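# Place rubber disc under the hardness tester's gauge foot

## Task

Set the grey rubber disc onto the round table of the hardness tester so the gauge's foot ends up resting on the disc, then release it from the gripper.

## Robot and tools

Robot: two six-joint arms, left_arm and right_arm, each with a two-finger parallel gripper. Their bases sit in the scene frame at left_arm (+0.042, +0.274, 0) m and right_arm (+0.040, -0.370, 0) m, both turned only slightly about z. Scene frame: origin on the table top midway between the arms, +x out over the table, +z up, and left_arm sits on the +y side. The arm names do not tell you which side of an image they appear on.

Joint order. Every row and every per-joint list in a result uses this order per arm: shoulder, elbow, wrist roll, wrist pitch, waist, wrist yaw. For the waist, wrist yaw and wrist roll, the signs are flipped compared with the URDF. The stated ranges use URDF signs: waist -2.618 to 3.054, shoulder 0.000 to 3.142, elbow 0.000 to 3.142, wrist pitch -1.571 to 1.571, wrist yaw -1.571 to 1.571, wrist roll -2.094 to 2.094. For the three flipped joints, negate and swap these ends to get the range in your own numbers. A joint's true end may differ from the stated one by up to 0.036 rad.

Row layout: one flat list of 14 numbers, each in [-1, 1], covering both arms even if only one moves. It holds left_arm's six joint values and then its opening, followed by right_arm's six joint values and its opening. Joint values are scaled offsets, not poses: 1.0 equals 1.258 rad (shoulder), 1.238 (elbow), 2.022 (wrist roll and wrist yaw), 2.073 (wrist pitch) and 1.202 (waist). The opening is absolute: +1 fully open, -1 closed. On the opening scale, grip_measured reports the actual finger gap. To hold something, command roughly 0.03 below its grip_measured; a smaller margin gives a lighter hold. Optionally, add 12 more numbers from 0 to 1 after the 14. These are stiffness multipliers, six for left_arm then six for right_arm, in joint order, and they stay in effect until changed.

execute_actions(actions): a list of up to 15 actions. Each action is a list of up to 15 rows, and each row runs for one 1/30 s step. A short action repeats its last row until 15 steps have passed, so each action lasts 0.5 s. Joint offsets are measured from the angles at the start of that action, not from the row before. For the first action, that means the last reported angles. An action that pushes a joint more than 0.036 rad beyond its range is rejected for both arms. If the first action is malformed or fails this check, nothing in the call runs. An empty list returns the current state and images only.

move(target, speed, blocking): target is one row as above. Its offsets are counted from the Joint positions shown in the latest result, and the arm ends at that configuration. speed is in rad/s, 0.01 to 2, default 0.5, and applies to whichever joint has the farthest to go. All joints finish their paths together, so the gripper follows a curve. The path lasts between 0.5 and 10 s. It does not avoid obstacles or the other arm. With blocking=false you get a result after 0.5 s; after that, only wait or stop are accepted until the move reports an end. The extra move: line reports how it ended (done, off_target, moving, held, fault), whether limits=held or limits=none, and the joint on each arm that is farthest from target.

wait(seconds): 0 to 10. Lets the robot run while it holds the last command, and returns early if a running move finishes. stop(): brings a running move to rest. It needs braking room, and the fingers keep moving. zoom_image(camera, region): camera is one of cam_head_left, cam_head_right, cam_left_wrist or cam_right_wrist. region is [x0, y0, x1, y1] in pixels from the top-left, at most 504 by 504. read_manual(section): returns only the licence text ("licences"). finished_scene(scene): pass the number of the current scene to end it; this cannot be undone, so call it only after the disc is settled and released.

Results: the state line gives each gripper's end_effector_position (m) and end_effector_quat_wxyz in the scene frame. That point lies between the finger pads, about 1 cm short of the tips, with the fingers along gripper +z and closing along y. The reported position may be off, more so at long reach. Joint positions and Joint velocities list, per arm, the six joints in rad and rad/s plus the finger gap in m (0.094 fully open). Joint targets shows where the joints are being driven. Torques include offsets and noise. Action results also list step readings, and HELD marks steps that were held back. Other lines to expect: "joint sent to its limit", "joint command not followed" (clearance check), MOTOR HOT (75 °C), and FAULT or OVER-TEMPERATURE FAULT (a stop at 90 °C; at 100 °C the arm falls). Images arrive in the order cam_head_left, cam_head_right, cam_left_wrist, cam_right_wrist. The head cameras are 504x504 pinhole; the wrist cameras are 616x616 fisheye.

Motion notes. Each joint target is kept within a fixed lead of its measured angle: 0.202 rad waist, 0.258 shoulder, 0.238 elbow, 0.573 wrist pitch, 0.522 wrist yaw and roll. Targets are also scaled back if they would move the gripper more than 70 mm, so large changes need several actions. With zero offsets, an arm can droop over time. To counter this, first send offsets back to the wanted angles, then zeros, and increase the correction if a joint still lags.

Avoid: knocking anything off the table, dropping or slipping the disc, fast impacts, hard pressing (both speed and overshoot past contact add force), and the arms colliding with each other. Expect occasional tugs on held parts or pushes on loose ones. Keep the gripper load and hold times modest to limit motor heating.

Each tool is called in YAML: its name, and indented under it one key for each argument.

## Session

execute_actions:
  actions: []

Scene clock: 0.00 s.
left_arm: end_effector_position=(+0.1343, -0.2120, +0.3940) grip_measured=+1.000 end_effector_quat_wxyz=(+0.605, +0.772, -0.057, +0.185) | right_arm: end_effector_position=(+0.1633, -0.5023, +0.1484) grip_measured=+1.000 end_effector_quat_wxyz=(-0.074, +0.962, +0.138, +0.225)
Joint names: [shoulder, elbow, wrist roll, wrist pitch, waist, wrist yaw]
Joint positions: left_arm=[ 1.52   1.525 -1.93  -0.205  1.385  0.058  0.094] | right_arm=[ 1.227  1.024 -1.547 -1.46   1.488  0.47   0.094]
Joint velocities: left_arm=[ 0.002  0.007  0.022 -0.007 -0.012  0.037  0.   ] | right_arm=[ 0.012 -0.012 -0.007  0.051  0.007  0.007  0.   ]
Joint torques (N m, as the arm reports them, + toward a larger Joint positions number): no reading
Motor temperatures (°C, as the motors report them): left_arm=[25 27 24 24 26 25] | right_arm=[25 26 25 25 24 24]
Joint targets: left_arm=[1.512 1.532 -1.923 -0.211 1.385 0.057] | right_arm=[1.224 1.024 -1.547 -1.466 1.488 0.470]
Joint stiffness scale: left_arm=[1. 1. 1. 1. 1. 1.] | right_arm=[1. 1. 1. 1. 1. 1.]

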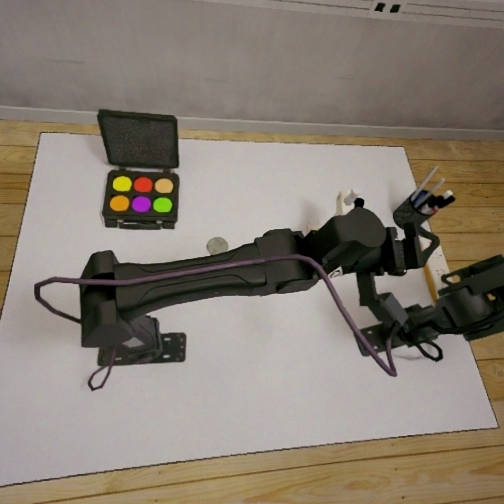

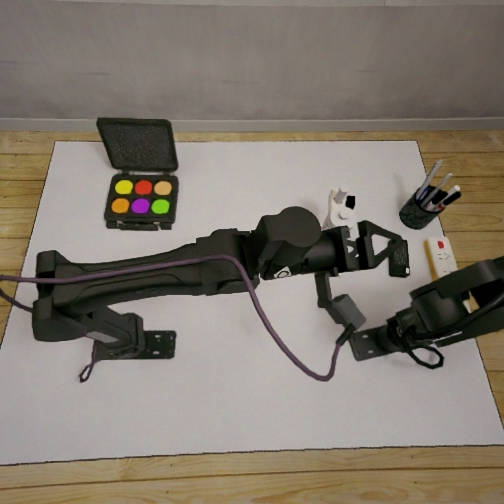

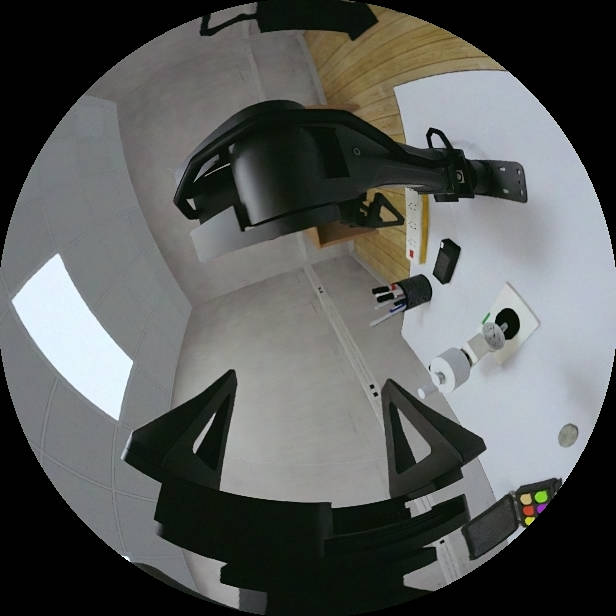

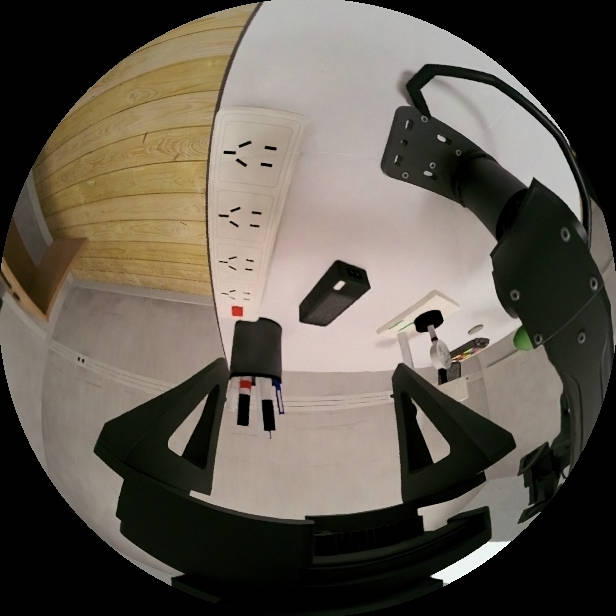

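move:
  target: [-0.55,-0.4,0.5,-0.1,-0.3,0,1,0,0,0,0,0,0,1]
  speed: 1.0

move:
  target: [0,0,0.45,-0.4,-0.7,-0.03,1,0,0,0,0,0,0,1]
  speed: 1.0

Scene clock: 17.40 s.
left_arm: end_effector_position=(+0.2090, +0.0032, +0.3734) grip_measured=+1.000 end_effector_quat_wxyz=(+0.632, +0.639, +0.438, -0.016) | right_arm: end_effector_position=(+0.1633, -0.5023, +0.1484) grip_measured=+1.000 end_effector_quat_wxyz=(-0.074, +0.962, +0.138, +0.225)
Joint names: [shoulder, elbow, wrist roll, wrist pitch, waist, wrist yaw]
Joint positions: left_arm=[ 0.851  1.044 -0.933 -0.395  1.033  0.058  0.094] | right_arm=[ 1.227  1.024 -1.547 -1.46   1.488  0.47   0.094]
Joint velocities: left_arm=[ 0.007  0.007 -0.066 -0.081  0.007  0.037  0.   ] | right_arm=[-0.007  0.012  0.051  0.051  0.002  0.037  0.   ]
Joint torques (N m, as the arm reports them, + toward a larger Joint positions number): left_arm=[-2.68  6.24  0.17  1.79 -0.75 -0.03] | right_arm=[-2.72  6.48  0.02 -0.02  0.    0.31]
Motor temperatures (°C, as the motors report them): left_arm=[26 29 24 27 26 25] | right_arm=[25 28 25 25 24 24]
Joint targets: left_arm=[0.828 1.030 -0.919 -0.413 1.024 0.058] | right_arm=[1.227 1.024 -1.547 -1.460 1.488 0.470]
Joint stiffness scale: left_arm=[1. 1. 1. 1. 1. 1.] | right_arm=[1. 1. 1. 1. 1. 1.]
move: off_target (left_arm); limits=none; left_arm: farthest joint: the shoulder, 0.022 radians from its target (0.692 radians at the start); right_arm: farthest joint: the waist, 0.000 radians from its target (0.000 radians at the start)

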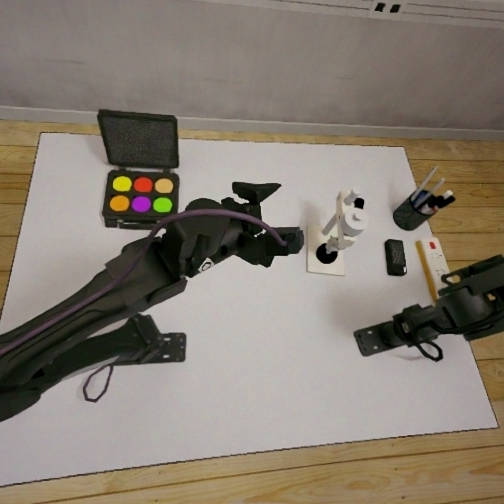

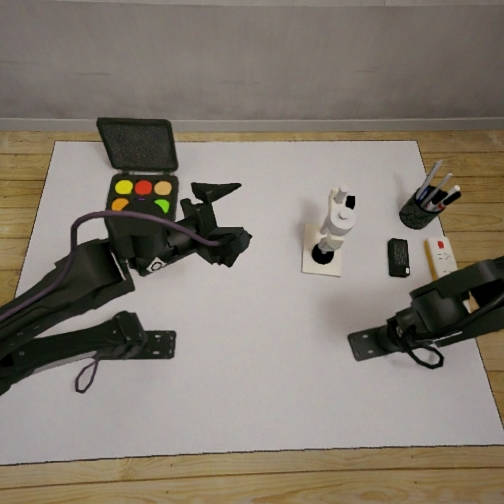

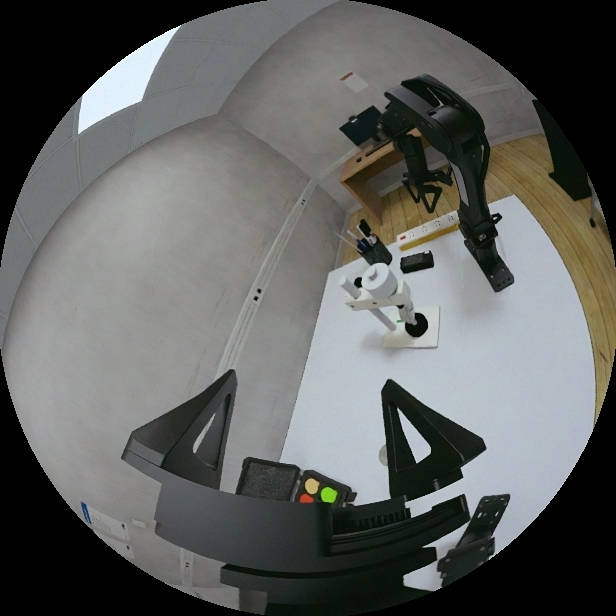

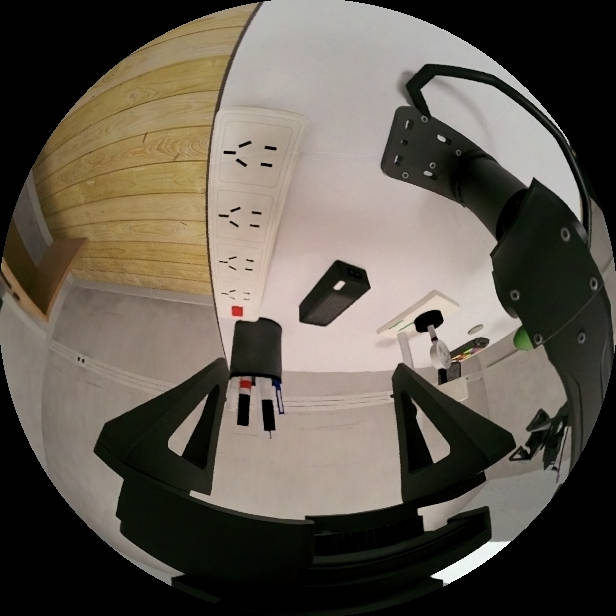

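Scene clock: 19.27 s.
left_arm: end_effector_position=(+0.2428, +0.2305, +0.2118) grip_measured=+1.000 end_effector_quat_wxyz=(+0.272, +0.121, +0.954, -0.024) | right_arm: end_effector_position=(+0.1633, -0.5023, +0.1484) grip_measured=+1.000 end_effector_quat_wxyz=(-0.074, +0.962, +0.138, +0.225)
Joint names: [shoulder, elbow, wrist roll, wrist pitch, waist, wrist yaw]
Joint positions: left_arm=[ 0.851  1.044 -0.031 -1.211  0.2    0.004  0.094] | right_arm=[ 1.227  1.024 -1.547 -1.46   1.488  0.47   0.094]
Joint velocities: left_arm=[-0.002 -0.007  0.081 -0.022  0.007  0.022  0.   ] | right_arm=[-0.002 -0.012  0.051 -0.007  0.002 -0.037  0.   ]
Joint torques (N m, as the arm reports them, + toward a larger Joint positions number): left_arm=[-0.31  6.74  0.02  1.17 -0.76 -0.09] | right_arm=[-2.75  6.5   0.02 -0.02  0.02  0.31]
Motor temperatures (°C, as the motors report them): left_arm=[26 29 24 27 26 25] | right_arm=[25 28 25 25 24 24]
Joint targets: left_arm=[0.851 1.044 -0.023 -1.225 0.191 -0.002] | right_arm=[1.227 1.024 -1.547 -1.460 1.488 0.470]
Joint stiffness scale: left_arm=[1. 1. 1. 1. 1. 1.] | right_arm=[1. 1. 1. 1. 1. 1.]
move: done; limits=none; left_arm: farthest joint: the wrist pitch, 0.014 radians from its target (0.829 radians at the start); right_arm: farthest joint: the waist, 0.000 radians from its target (0.000 radians at the start)

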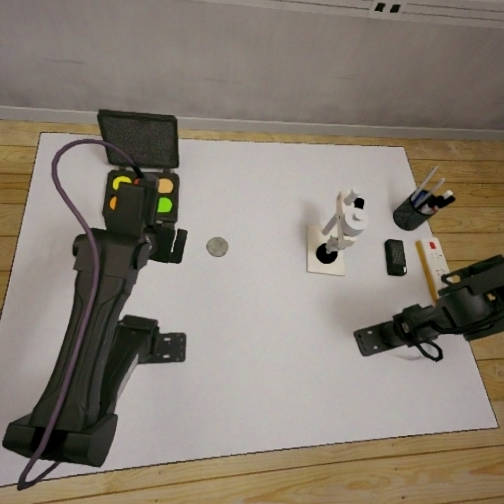

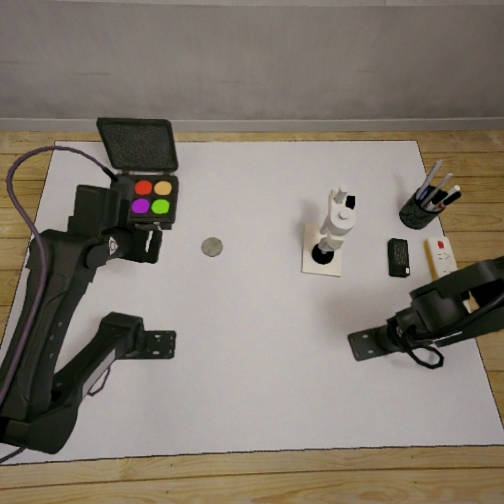

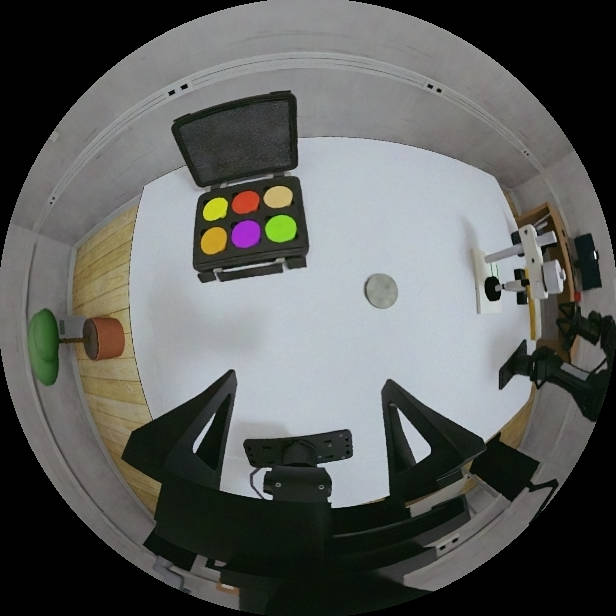

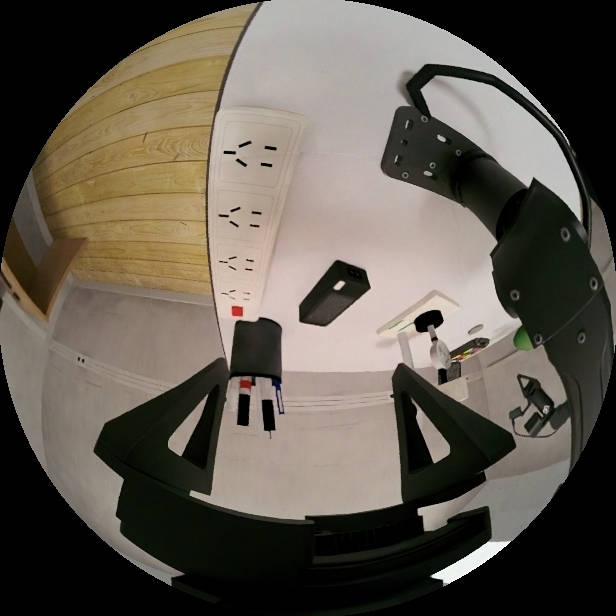

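zoom_image:
  camera: "cam_head_left"
  region: [280, 170, 400, 290]

zoom_image:
  camera: "cam_left_wrist"
  region: [450, 200, 590, 340]

zoom_image:
  camera: "cam_right_wrist"
  region: [360, 270, 500, 410]

Region (280, 170, 400, 290) of cam_head_left's 504x504 image, scaled by 4.200, with more detail than that image has.

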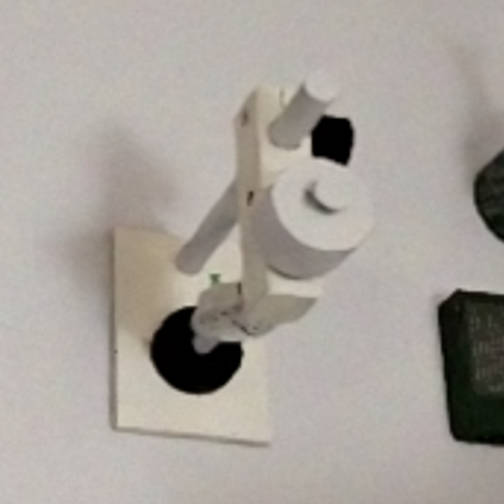

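Region (450, 200, 590, 340) of cam_left_wrist's 616x616 image, scaled by 3.600, with more detail than that image has.

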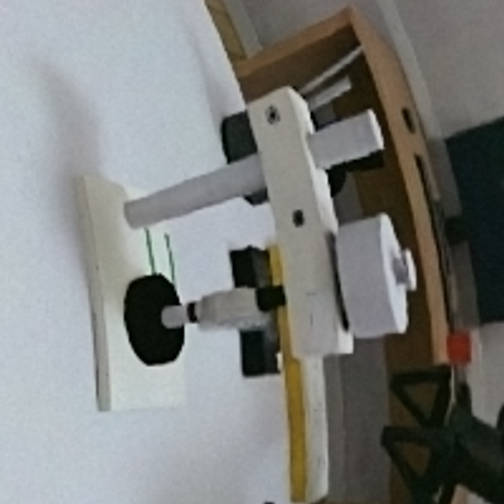

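Region (360, 270, 500, 410) of cam_right_wrist's 616x616 image, scaled by 3.600, with more detail than that image has.

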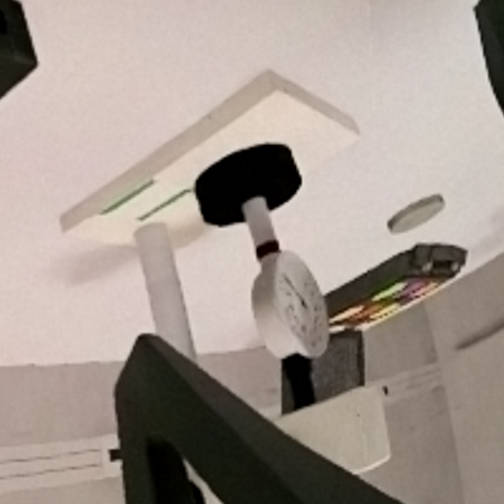

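move:
  target: [0.753,-0.162,0.792,0.287,0.782,0.542,1,-0.025,0.461,0.765,0.007,-0.85,-0.232,0.2]
  speed: 1.2

move:
  target: [0,0,0,0,0,0,1,0,0,0,0,-0.79,0,0.2]
  speed: 1.0

Scene clock: 92.27 s.
left_arm: end_effector_position=(+0.2968, +0.0864, +0.0612) grip_measured=+1.000 end_effector_quat_wxyz=(+0.503, -0.178, +0.840, +0.099) | right_arm: end_effector_position=(+0.2826, -0.4354, +0.2922) grip_measured=+0.202 end_effector_quat_wxyz=(+0.245, +0.135, +0.960, -0.028)
Joint names: [shoulder, elbow, wrist roll, wrist pitch, waist, wrist yaw]
Joint positions: left_arm=[ 1.787  0.857  1.563 -0.621  1.136  1.075  0.094] | right_arm=[ 1.208  1.581 -0.007 -1.444  0.476  0.011  0.056]
Joint velocities: left_arm=[-0.012  0.007 -0.066  0.066  0.007  0.081  0.   ] | right_arm=[-0.017  0.007  0.051 -0.066 -0.002  0.007  0.002]
Joint torques (N m, as the arm reports them, + toward a larger Joint positions number): left_arm=[-6.75  4.12  0.07  0.43  0.3   0.62] | right_arm=[-3.3   7.47  0.07  0.93 -0.61 -0.12]
Motor temperatures (°C, as the motors report them): left_arm=[25 29 24 27 26 25] | right_arm=[25 29 25 26 24 24]
Joint targets: left_arm=[1.798 0.844 1.571 -0.615 1.140 1.099] | right_arm=[1.195 1.595 0.000 -1.446 0.467 0.000]
Joint stiffness scale: left_arm=[1. 1. 1. 1. 1. 1.] | right_arm=[1. 1. 1. 1. 1. 1.]
move: off_target (left_arm); limits=none; left_arm: farthest joint: the wrist yaw, 0.024 radians from its target (1.096 radians at the start); right_arm: farthest joint: the elbow, 0.014 radians from its target (0.571 radians at the start)

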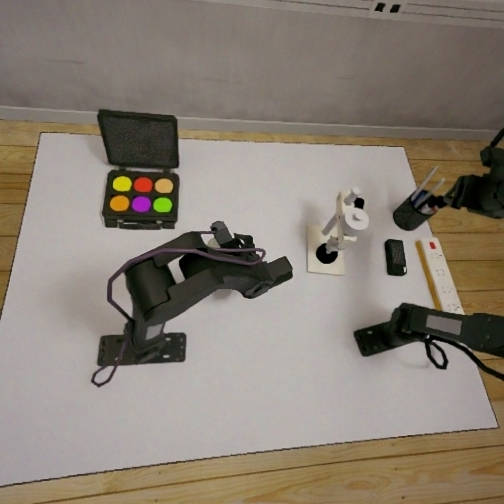

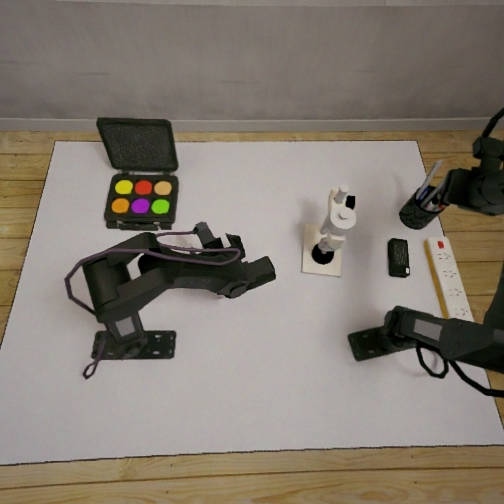

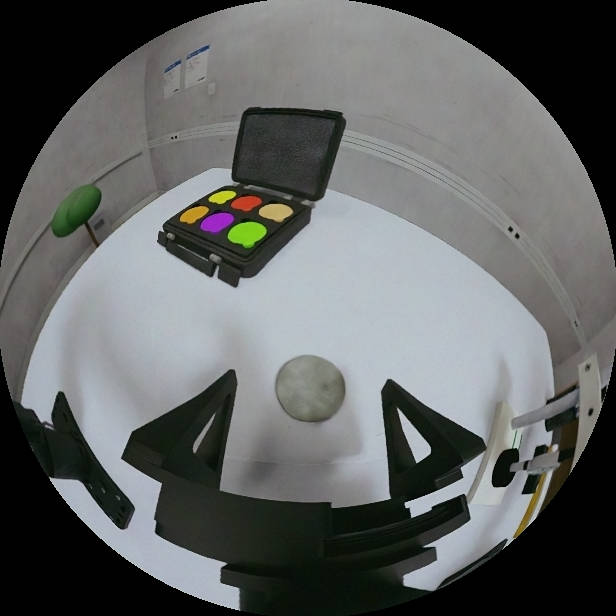

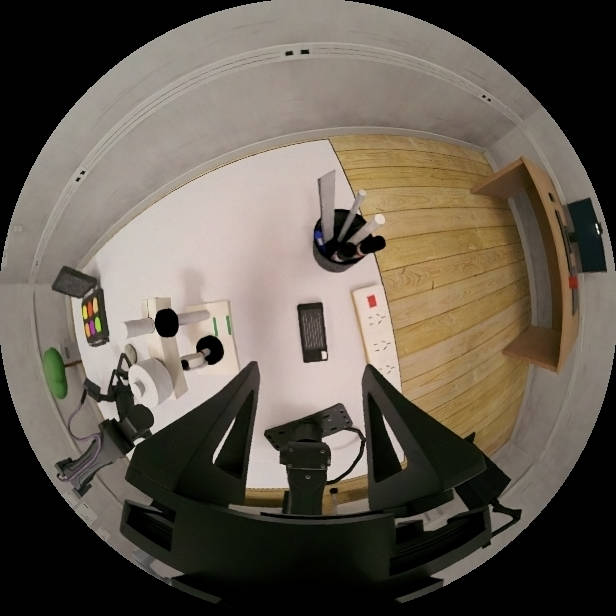

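Scene clock: 93.70 s.
left_arm: end_effector_position=(+0.2960, +0.0860, +0.0595) grip_measured=+1.000 end_effector_quat_wxyz=(+0.498, -0.179, +0.843, +0.098) | right_arm: end_effector_position=(+0.2359, -0.2122, +0.2923) grip_measured=+0.202 end_effector_quat_wxyz=(+0.231, -0.314, +0.917, +0.086)
Joint names: [shoulder, elbow, wrist roll, wrist pitch, waist, wrist yaw]
Joint positions: left_arm=[ 1.787  0.857  1.563 -0.621  1.136  1.064  0.094] | right_arm=[ 1.208  1.581 -0.007 -1.444 -0.466  0.01   0.056]
Joint velocities: left_arm=[ 0.002  0.002 -0.022  0.007  0.002  0.051  0.   ] | right_arm=[-0.022 -0.002 -0.037 -0.037 -0.012 -0.022 -0.001]
Joint torques (N m, as the arm reports them, + toward a larger Joint positions number): left_arm=[-7.62  5.25  0.03  0.37 -0.05  0.53] | right_arm=[-2.42  6.33  0.03  0.95 -0.59  0.01]
Motor temperatures (°C, as the motors report them): left_arm=[25 29 24 26 26 25] | right_arm=[25 29 25 26 24 24]
Joint targets: left_arm=[1.787 0.857 1.563 -0.621 1.136 1.076] | right_arm=[1.208 1.581 -0.007 -1.444 -0.474 0.011]
Joint stiffness scale: left_arm=[1. 1. 1. 1. 1. 1.] | right_arm=[1. 1. 1. 1. 1. 1.]
move: done; limits=none; left_arm: farthest joint: the wrist yaw, 0.011 radians from its target (0.000 radians at the start); right_arm: farthest joint: the waist, 0.008 radians from its target (0.949 radians at the start)

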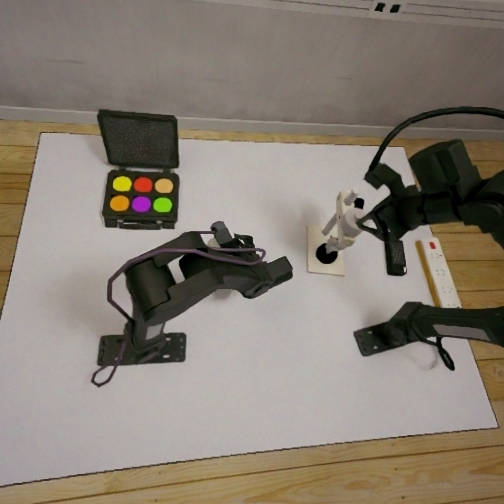

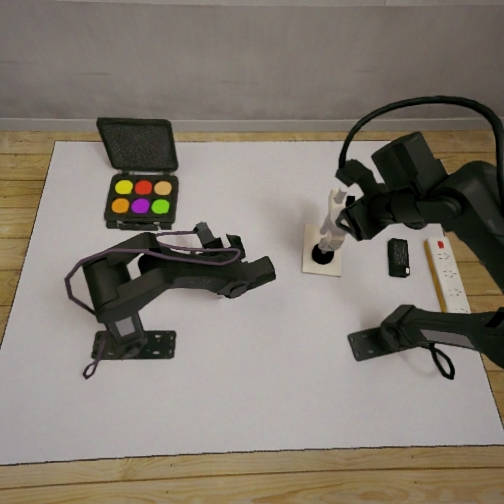

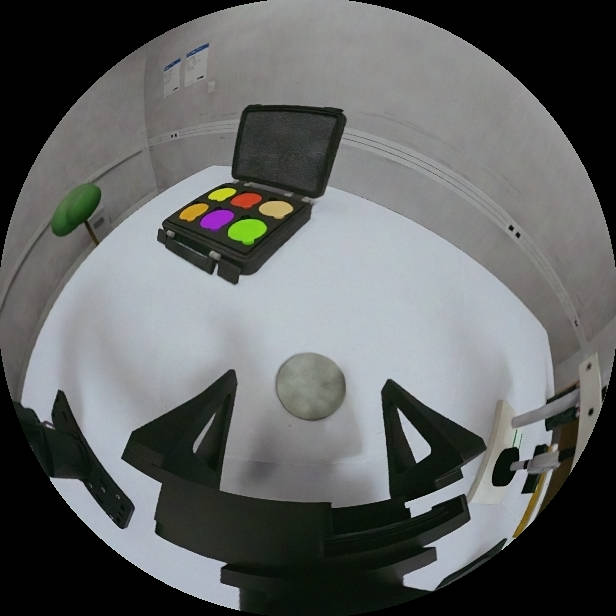

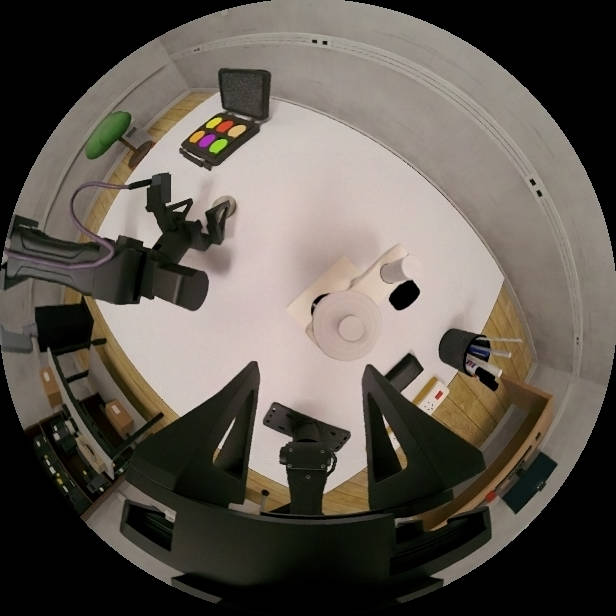

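move:
  target: [0.1,-0.052,0.005,0.078,-0.03,0.028,1,-0.052,-0.18,0,0.093,0.118,-0.005,0.2]
  speed: 0.4

Scene clock: 104.70 s.
left_arm: end_effector_position=(+0.3034, +0.0947, +0.0280) grip_measured=+1.000 end_effector_quat_wxyz=(+0.510, -0.189, +0.832, +0.108) | right_arm: end_effector_position=(+0.2684, -0.2321, +0.2549) grip_measured=+0.202 end_effector_quat_wxyz=(+0.249, -0.252, +0.932, +0.073)
Joint names: [shoulder, elbow, wrist roll, wrist pitch, waist, wrist yaw]
Joint positions: left_arm=[ 1.897  0.809  1.566 -0.466  1.108  1.097  0.094] | right_arm=[ 1.163  1.37  -0.007 -1.254 -0.332  0.008  0.056]
Joint velocities: left_arm=[ 0.002  0.017  0.081 -0.007  0.017 -0.037  0.   ] | right_arm=[ 0.002 -0.007 -0.022 -0.022 -0.022  0.081 -0.001]
Joint torques (N m, as the arm reports them, + toward a larger Joint positions number): left_arm=[-6.84  3.3   0.1   0.41 -0.71  0.65] | right_arm=[-3.89  5.8   0.03  1.    0.64 -0.1 ]
Motor temperatures (°C, as the motors report them): left_arm=[26 29 24 26 26 25] | right_arm=[25 29 25 27 24 24]
Joint targets: left_arm=[1.913 0.793 1.573 -0.460 1.100 1.121] | right_arm=[1.143 1.358 -0.007 -1.251 -0.324 0.000]
Joint stiffness scale: left_arm=[1. 1. 1. 1. 1. 1.] | right_arm=[1. 1. 1. 1. 1. 1.]
move: off_target (left_arm); limits=none; left_arm: farthest joint: the wrist yaw, 0.023 radians from its target (0.056 radians at the start); right_arm: farthest joint: the shoulder, 0.020 radians from its target (0.066 radians at the start)

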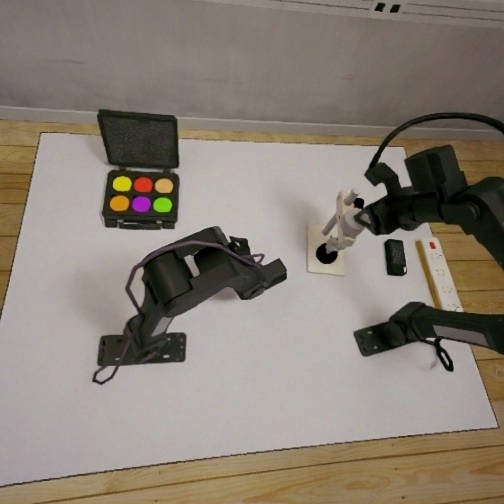

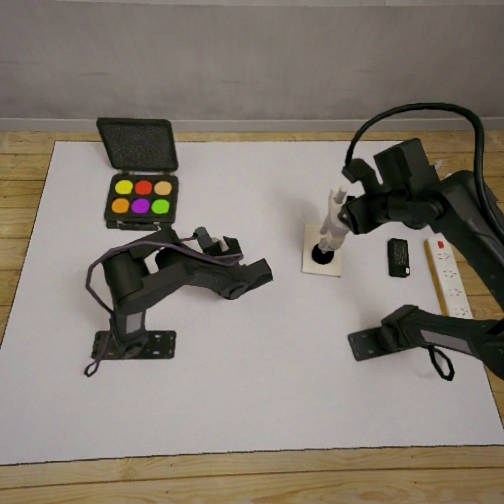

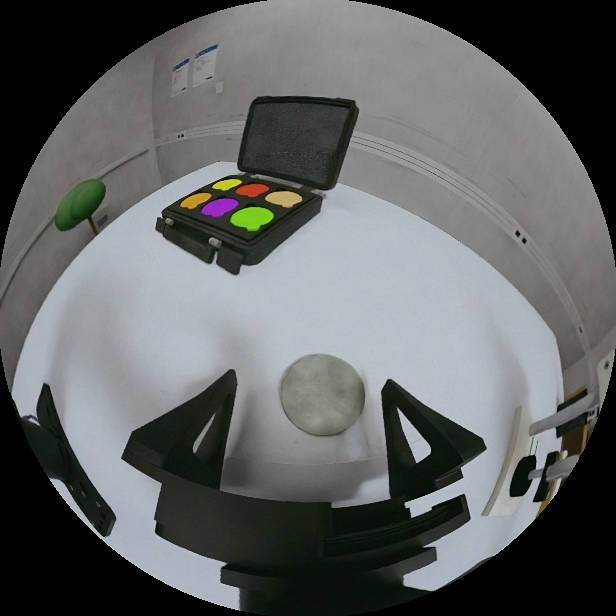

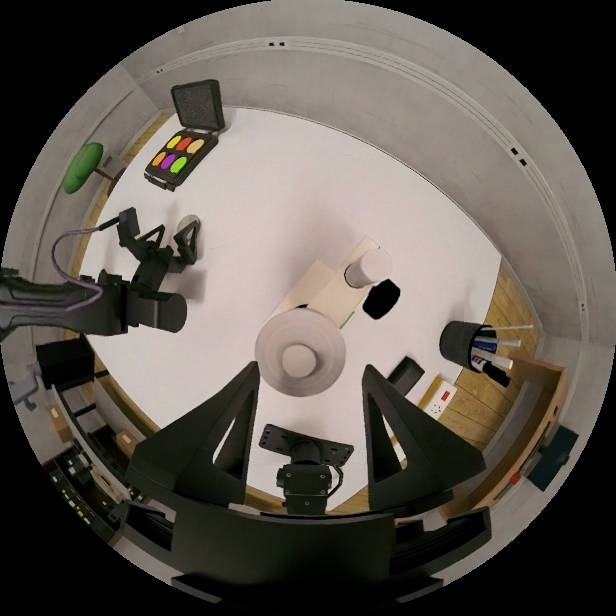

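move:
  target: [0.07,0.031,0.004,0.017,0,0.012,1,-0.05,-0.123,0,0.048,-0.032,0,-0.1]
  speed: 0.2

Scene clock: 116.63 s.
left_arm: end_effector_position=(+0.3044, +0.0926, +0.0126) grip_measured=+1.000 end_effector_quat_wxyz=(+0.508, -0.183, +0.833, +0.119) | right_arm: end_effector_position=(+0.2668, -0.2245, +0.2374) grip_measured=-0.098 end_effector_quat_wxyz=(+0.267, -0.263, +0.924, +0.082)
Joint names: [shoulder, elbow, wrist roll, wrist pitch, waist, wrist yaw]
Joint positions: left_arm=[ 1.967  0.823  1.567 -0.437  1.108  1.098  0.094] | right_arm=[ 1.107  1.243 -0.007 -1.141 -0.36   0.008  0.042]
Joint velocities: left_arm=[-0.002 -0.002 -0.007 -0.095  0.002  0.051  0.   ] | right_arm=[-0.022 -0.012  0.095 -0.007  0.002 -0.037 -0.   ]
Joint torques (N m, as the arm reports them, + toward a larger Joint positions number): left_arm=[-6.97  6.3   0.09  0.39 -0.05  0.63] | right_arm=[-2.74  4.98  0.01  0.93 -0.74  0.01]
Motor temperatures (°C, as the motors report them): left_arm=[26 29 24 26 26 26] | right_arm=[25 29 25 28 24 24]
Joint targets: left_arm=[1.985 0.847 1.575 -0.431 1.108 1.121] | right_arm=[1.100 1.218 -0.007 -1.155 -0.371 0.009]
Joint stiffness scale: left_arm=[1. 1. 1. 1. 1. 1.] | right_arm=[1. 1. 1. 1. 1. 1.]
move: off_target (left_arm, right_arm); limits=none; left_arm: farthest joint: the elbow, 0.025 radians from its target (0.038 radians at the start); right_arm: farthest joint: the elbow, 0.025 radians from its target (0.152 radians at the start)

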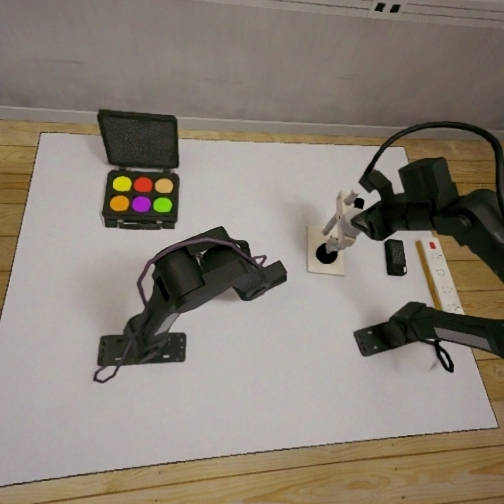

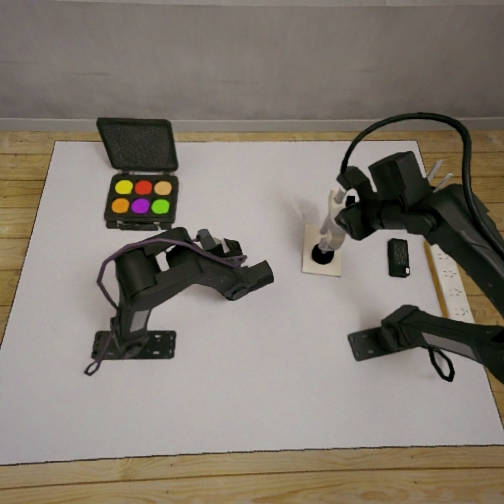

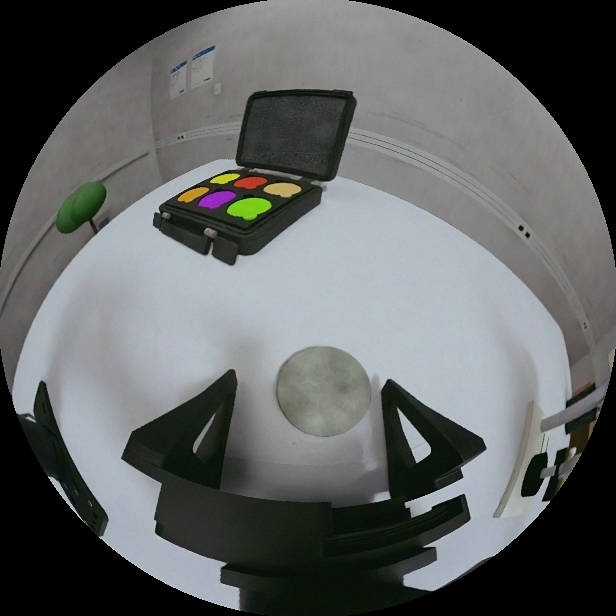

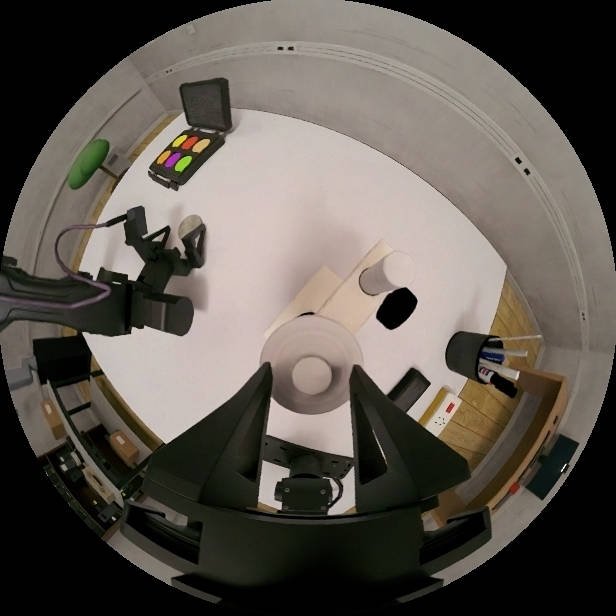

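move:
  target: [0.035,0.03,0.004,0.008,0,0.012,0.6,0,0,0,0,0,0,-0.62]
  speed: 0.1

Scene clock: 121.07 s.
left_arm: end_effector_position=(+0.3064, +0.0898, +0.0094) grip_measured=+0.602 end_effector_quat_wxyz=(+0.511, -0.183, +0.832, +0.120) | right_arm: end_effector_position=(+0.2676, -0.2240, +0.2380) grip_measured=-0.611 end_effector_quat_wxyz=(+0.269, -0.263, +0.923, +0.082)
Joint names: [shoulder, elbow, wrist roll, wrist pitch, waist, wrist yaw]
Joint positions: left_arm=[ 1.99   0.835  1.57  -0.427  1.108  1.104  0.075] | right_arm=[ 1.107  1.243 -0.007 -1.137 -0.36   0.008  0.018]
Joint velocities: left_arm=[-0.007 -0.007  0.007  0.037  0.002  0.037 -0.001] | right_arm=[ 0.002 -0.012  0.037  0.022 -0.007  0.051  0.   ]
Joint torques (N m, as the arm reports them, + toward a larger Joint positions number): left_arm=[-7.    6.22  0.09  0.38 -0.12  0.6 ] | right_arm=[-2.3   7.15  0.03  1.02  0.02  0.  ]
Motor temperatures (°C, as the motors report them): left_arm=[26 29 24 26 26 26] | right_arm=[25 29 25 28 24 24]
Joint targets: left_arm=[2.011 0.860 1.576 -0.420 1.108 1.122] | right_arm=[1.107 1.243 -0.007 -1.141 -0.360 0.008]
Joint stiffness scale: left_arm=[1. 1. 1. 1. 1. 1.] | right_arm=[1. 1. 1. 1. 1. 1.]
move: off_target (left_arm); limits=none; left_arm: farthest joint: the elbow, 0.025 radians from its target (0.037 radians at the start); right_arm: farthest joint: the wrist pitch, 0.004 radians from its target (0.000 radians at the start)

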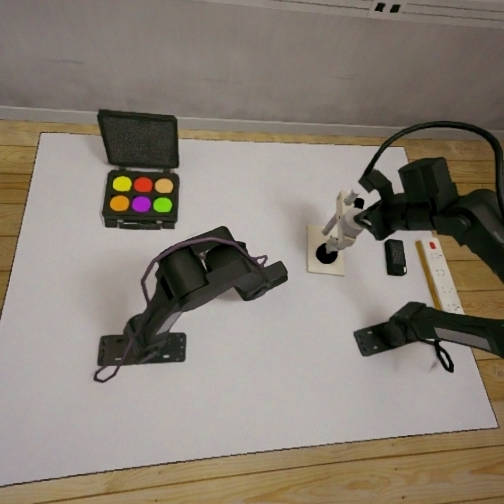

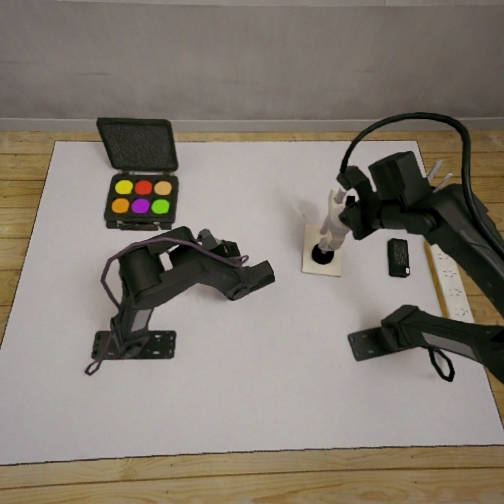

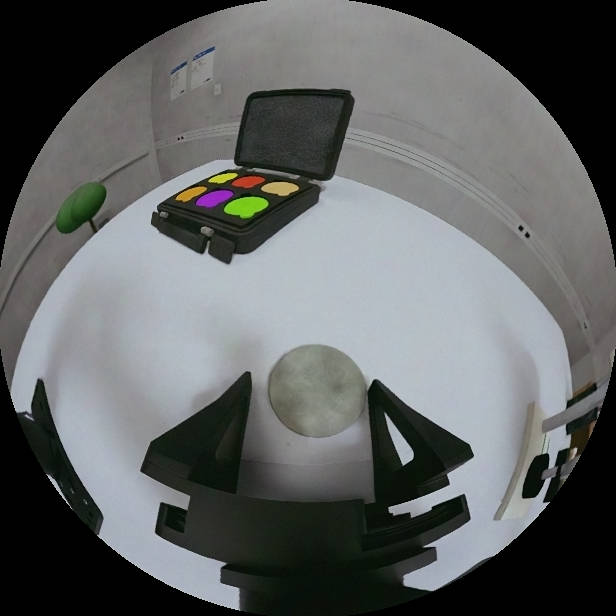

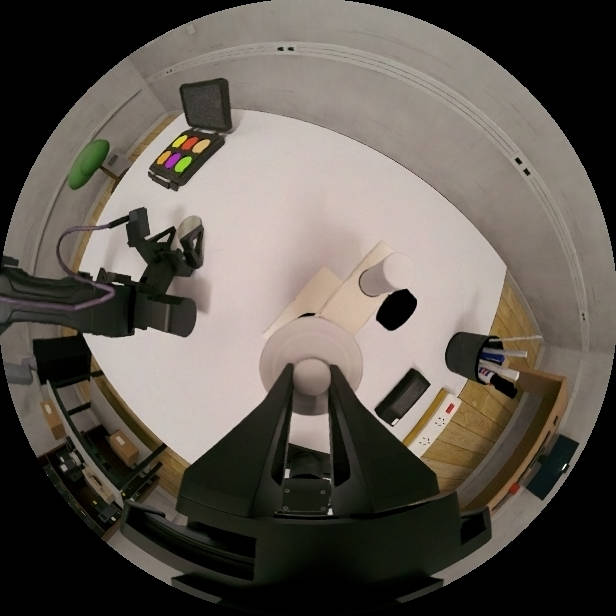

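move:
  target: [0,0.01,0,0,-0.022,0.008,0.6,0,0,0,0,0,0,-0.65]
  speed: 0.1

move:
  target: [0,0,0,0,0,0.006,0.15,0,0,0,0,0,0,-0.65]

Scene clock: 124.63 s.
left_arm: end_effector_position=(+0.3096, +0.0945, +0.0094) grip_measured=+0.602 end_effector_quat_wxyz=(+0.509, -0.191, +0.830, +0.124) | right_arm: end_effector_position=(+0.2676, -0.2240, +0.2380) grip_measured=-0.633 end_effector_quat_wxyz=(+0.269, -0.263, +0.923, +0.082)
Joint names: [shoulder, elbow, wrist roll, wrist pitch, waist, wrist yaw]
Joint positions: left_arm=[ 1.99   0.835  1.57  -0.427  1.09   1.104  0.075] | right_arm=[ 1.107  1.243 -0.007 -1.137 -0.36   0.008  0.017]
Joint velocities: left_arm=[-0.007  0.012 -0.037 -0.066  0.017  0.081 -0.   ] | right_arm=[-0.017  0.007 -0.037  0.007 -0.002  0.037 -0.   ]
Joint torques (N m, as the arm reports them, + toward a larger Joint positions number): left_arm=[-8.56  5.23  0.03  0.32 -0.72  0.59] | right_arm=[-2.28  7.16  0.03  1.04  0.04 -0.01]
Motor temperatures (°C, as the motors report them): left_arm=[27 29 24 25 26 26] | right_arm=[25 29 25 28 24 24]
Joint targets: left_arm=[1.990 0.848 1.570 -0.427 1.081 1.120] | right_arm=[1.107 1.243 -0.007 -1.137 -0.360 0.008]
Joint stiffness scale: left_arm=[1. 1. 1. 1. 1. 1.] | right_arm=[1. 1. 1. 1. 1. 1.]
move: done; limits=none; left_arm: farthest joint: the wrist yaw, 0.016 radians from its target (0.016 radians at the start); right_arm: farthest joint: the waist, 0.000 radians from its target (0.000 radians at the start)

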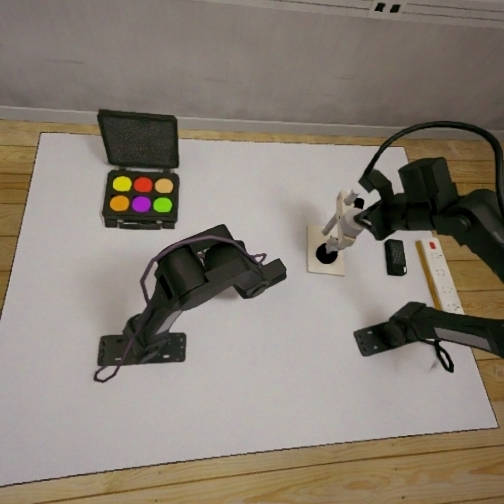

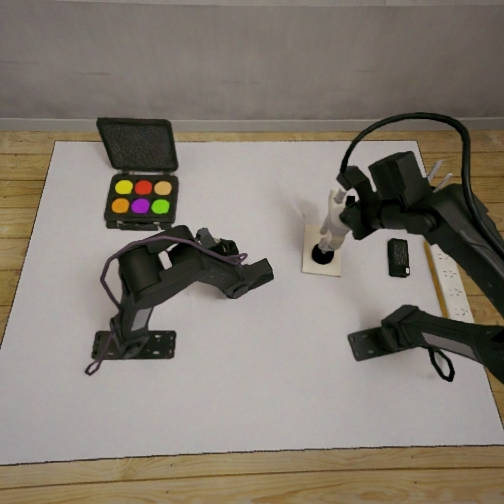

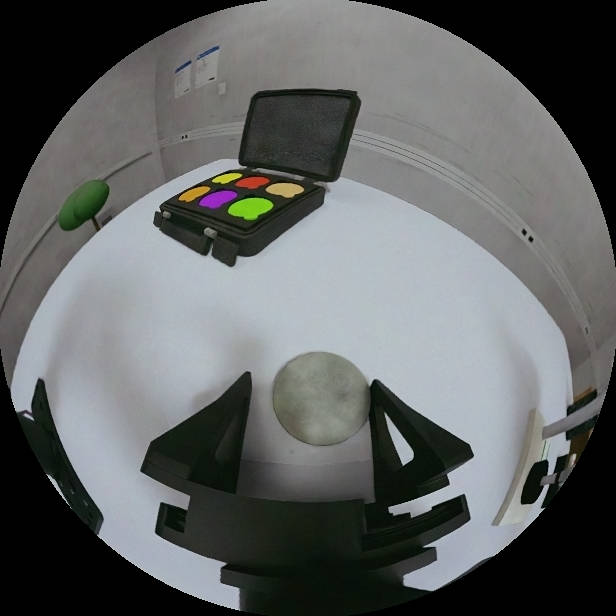

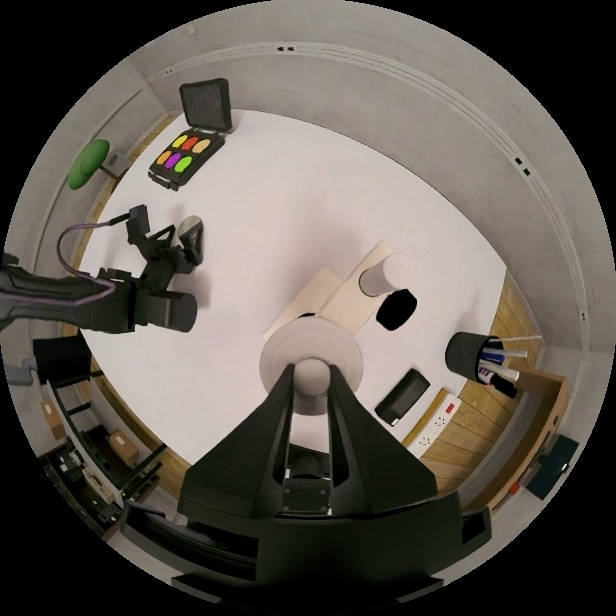

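Scene clock: 125.33 s.
left_arm: end_effector_position=(+0.3096, +0.0945, +0.0093) grip_measured=+0.245 end_effector_quat_wxyz=(+0.509, -0.191, +0.830, +0.124) | right_arm: end_effector_position=(+0.2676, -0.2240, +0.2380) grip_measured=-0.633 end_effector_quat_wxyz=(+0.269, -0.263, +0.923, +0.082)
Joint names: [shoulder, elbow, wrist roll, wrist pitch, waist, wrist yaw]
Joint positions: left_arm=[ 1.99   0.835  1.57  -0.427  1.09   1.103  0.058] | right_arm=[ 1.107  1.243 -0.007 -1.137 -0.36   0.008  0.017]
Joint velocities: left_arm=[ 0.002 -0.007 -0.007  0.022 -0.012 -0.022 -0.   ] | right_arm=[-0.002 -0.032  0.007  0.022  0.012  0.037  0.001]
Joint torques (N m, as the arm reports them, + toward a larger Joint positions number): left_arm=[-8.56  4.23  0.02  0.32 -0.07  0.55] | right_arm=[-2.31  7.15  0.02  1.05  0.03  0.01]
Motor temperatures (°C, as the motors report them): left_arm=[27 29 24 25 26 26] | right_arm=[25 29 25 28 24 24]
Joint targets: left_arm=[1.990 0.835 1.570 -0.427 1.090 1.116] | right_arm=[1.107 1.243 -0.007 -1.137 -0.360 0.008]
Joint stiffness scale: left_arm=[1. 1. 1. 1. 1. 1.] | right_arm=[1. 1. 1. 1. 1. 1.]
move: done; limits=none; left_arm: farthest joint: the wrist yaw, 0.013 radians from its target (0.012 radians at the start); right_arm: farthest joint: the waist, 0.000 radians from its target (0.000 radians at the start)

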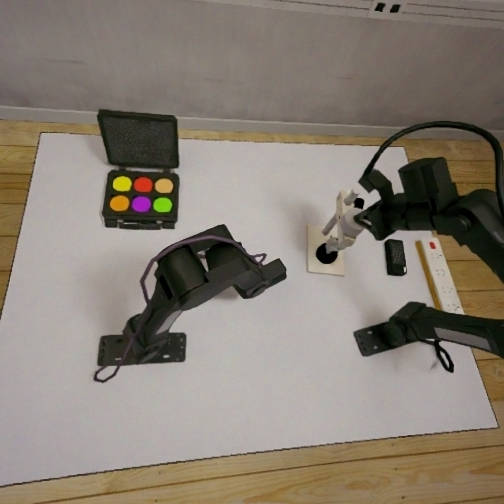

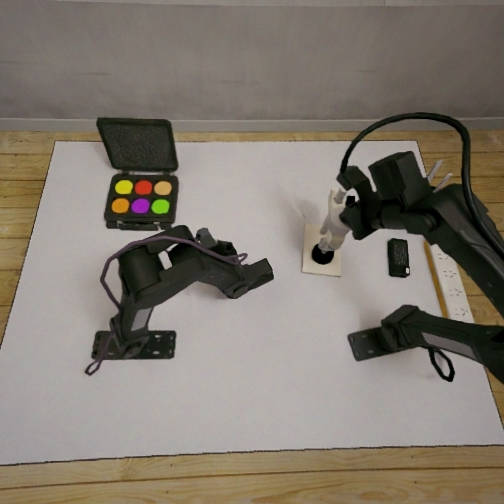

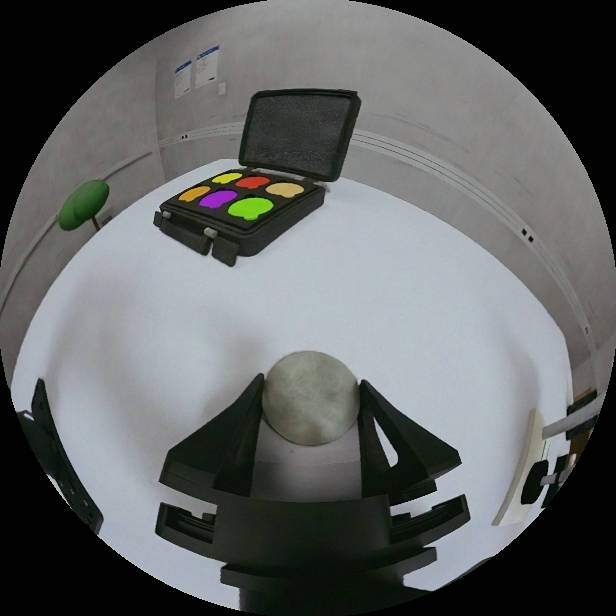

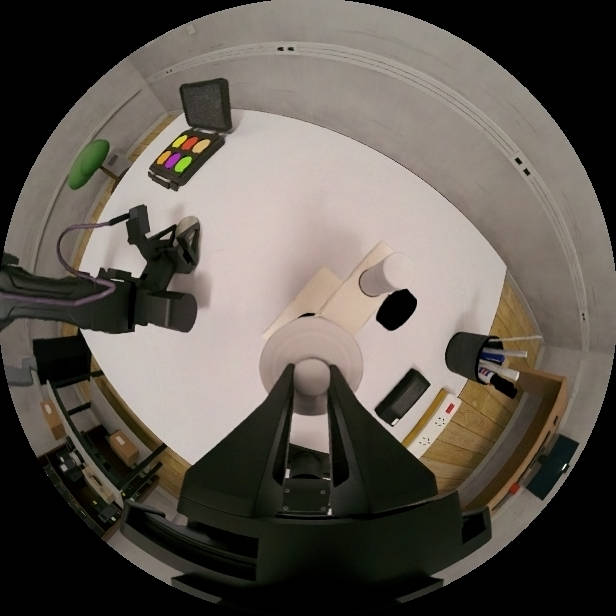

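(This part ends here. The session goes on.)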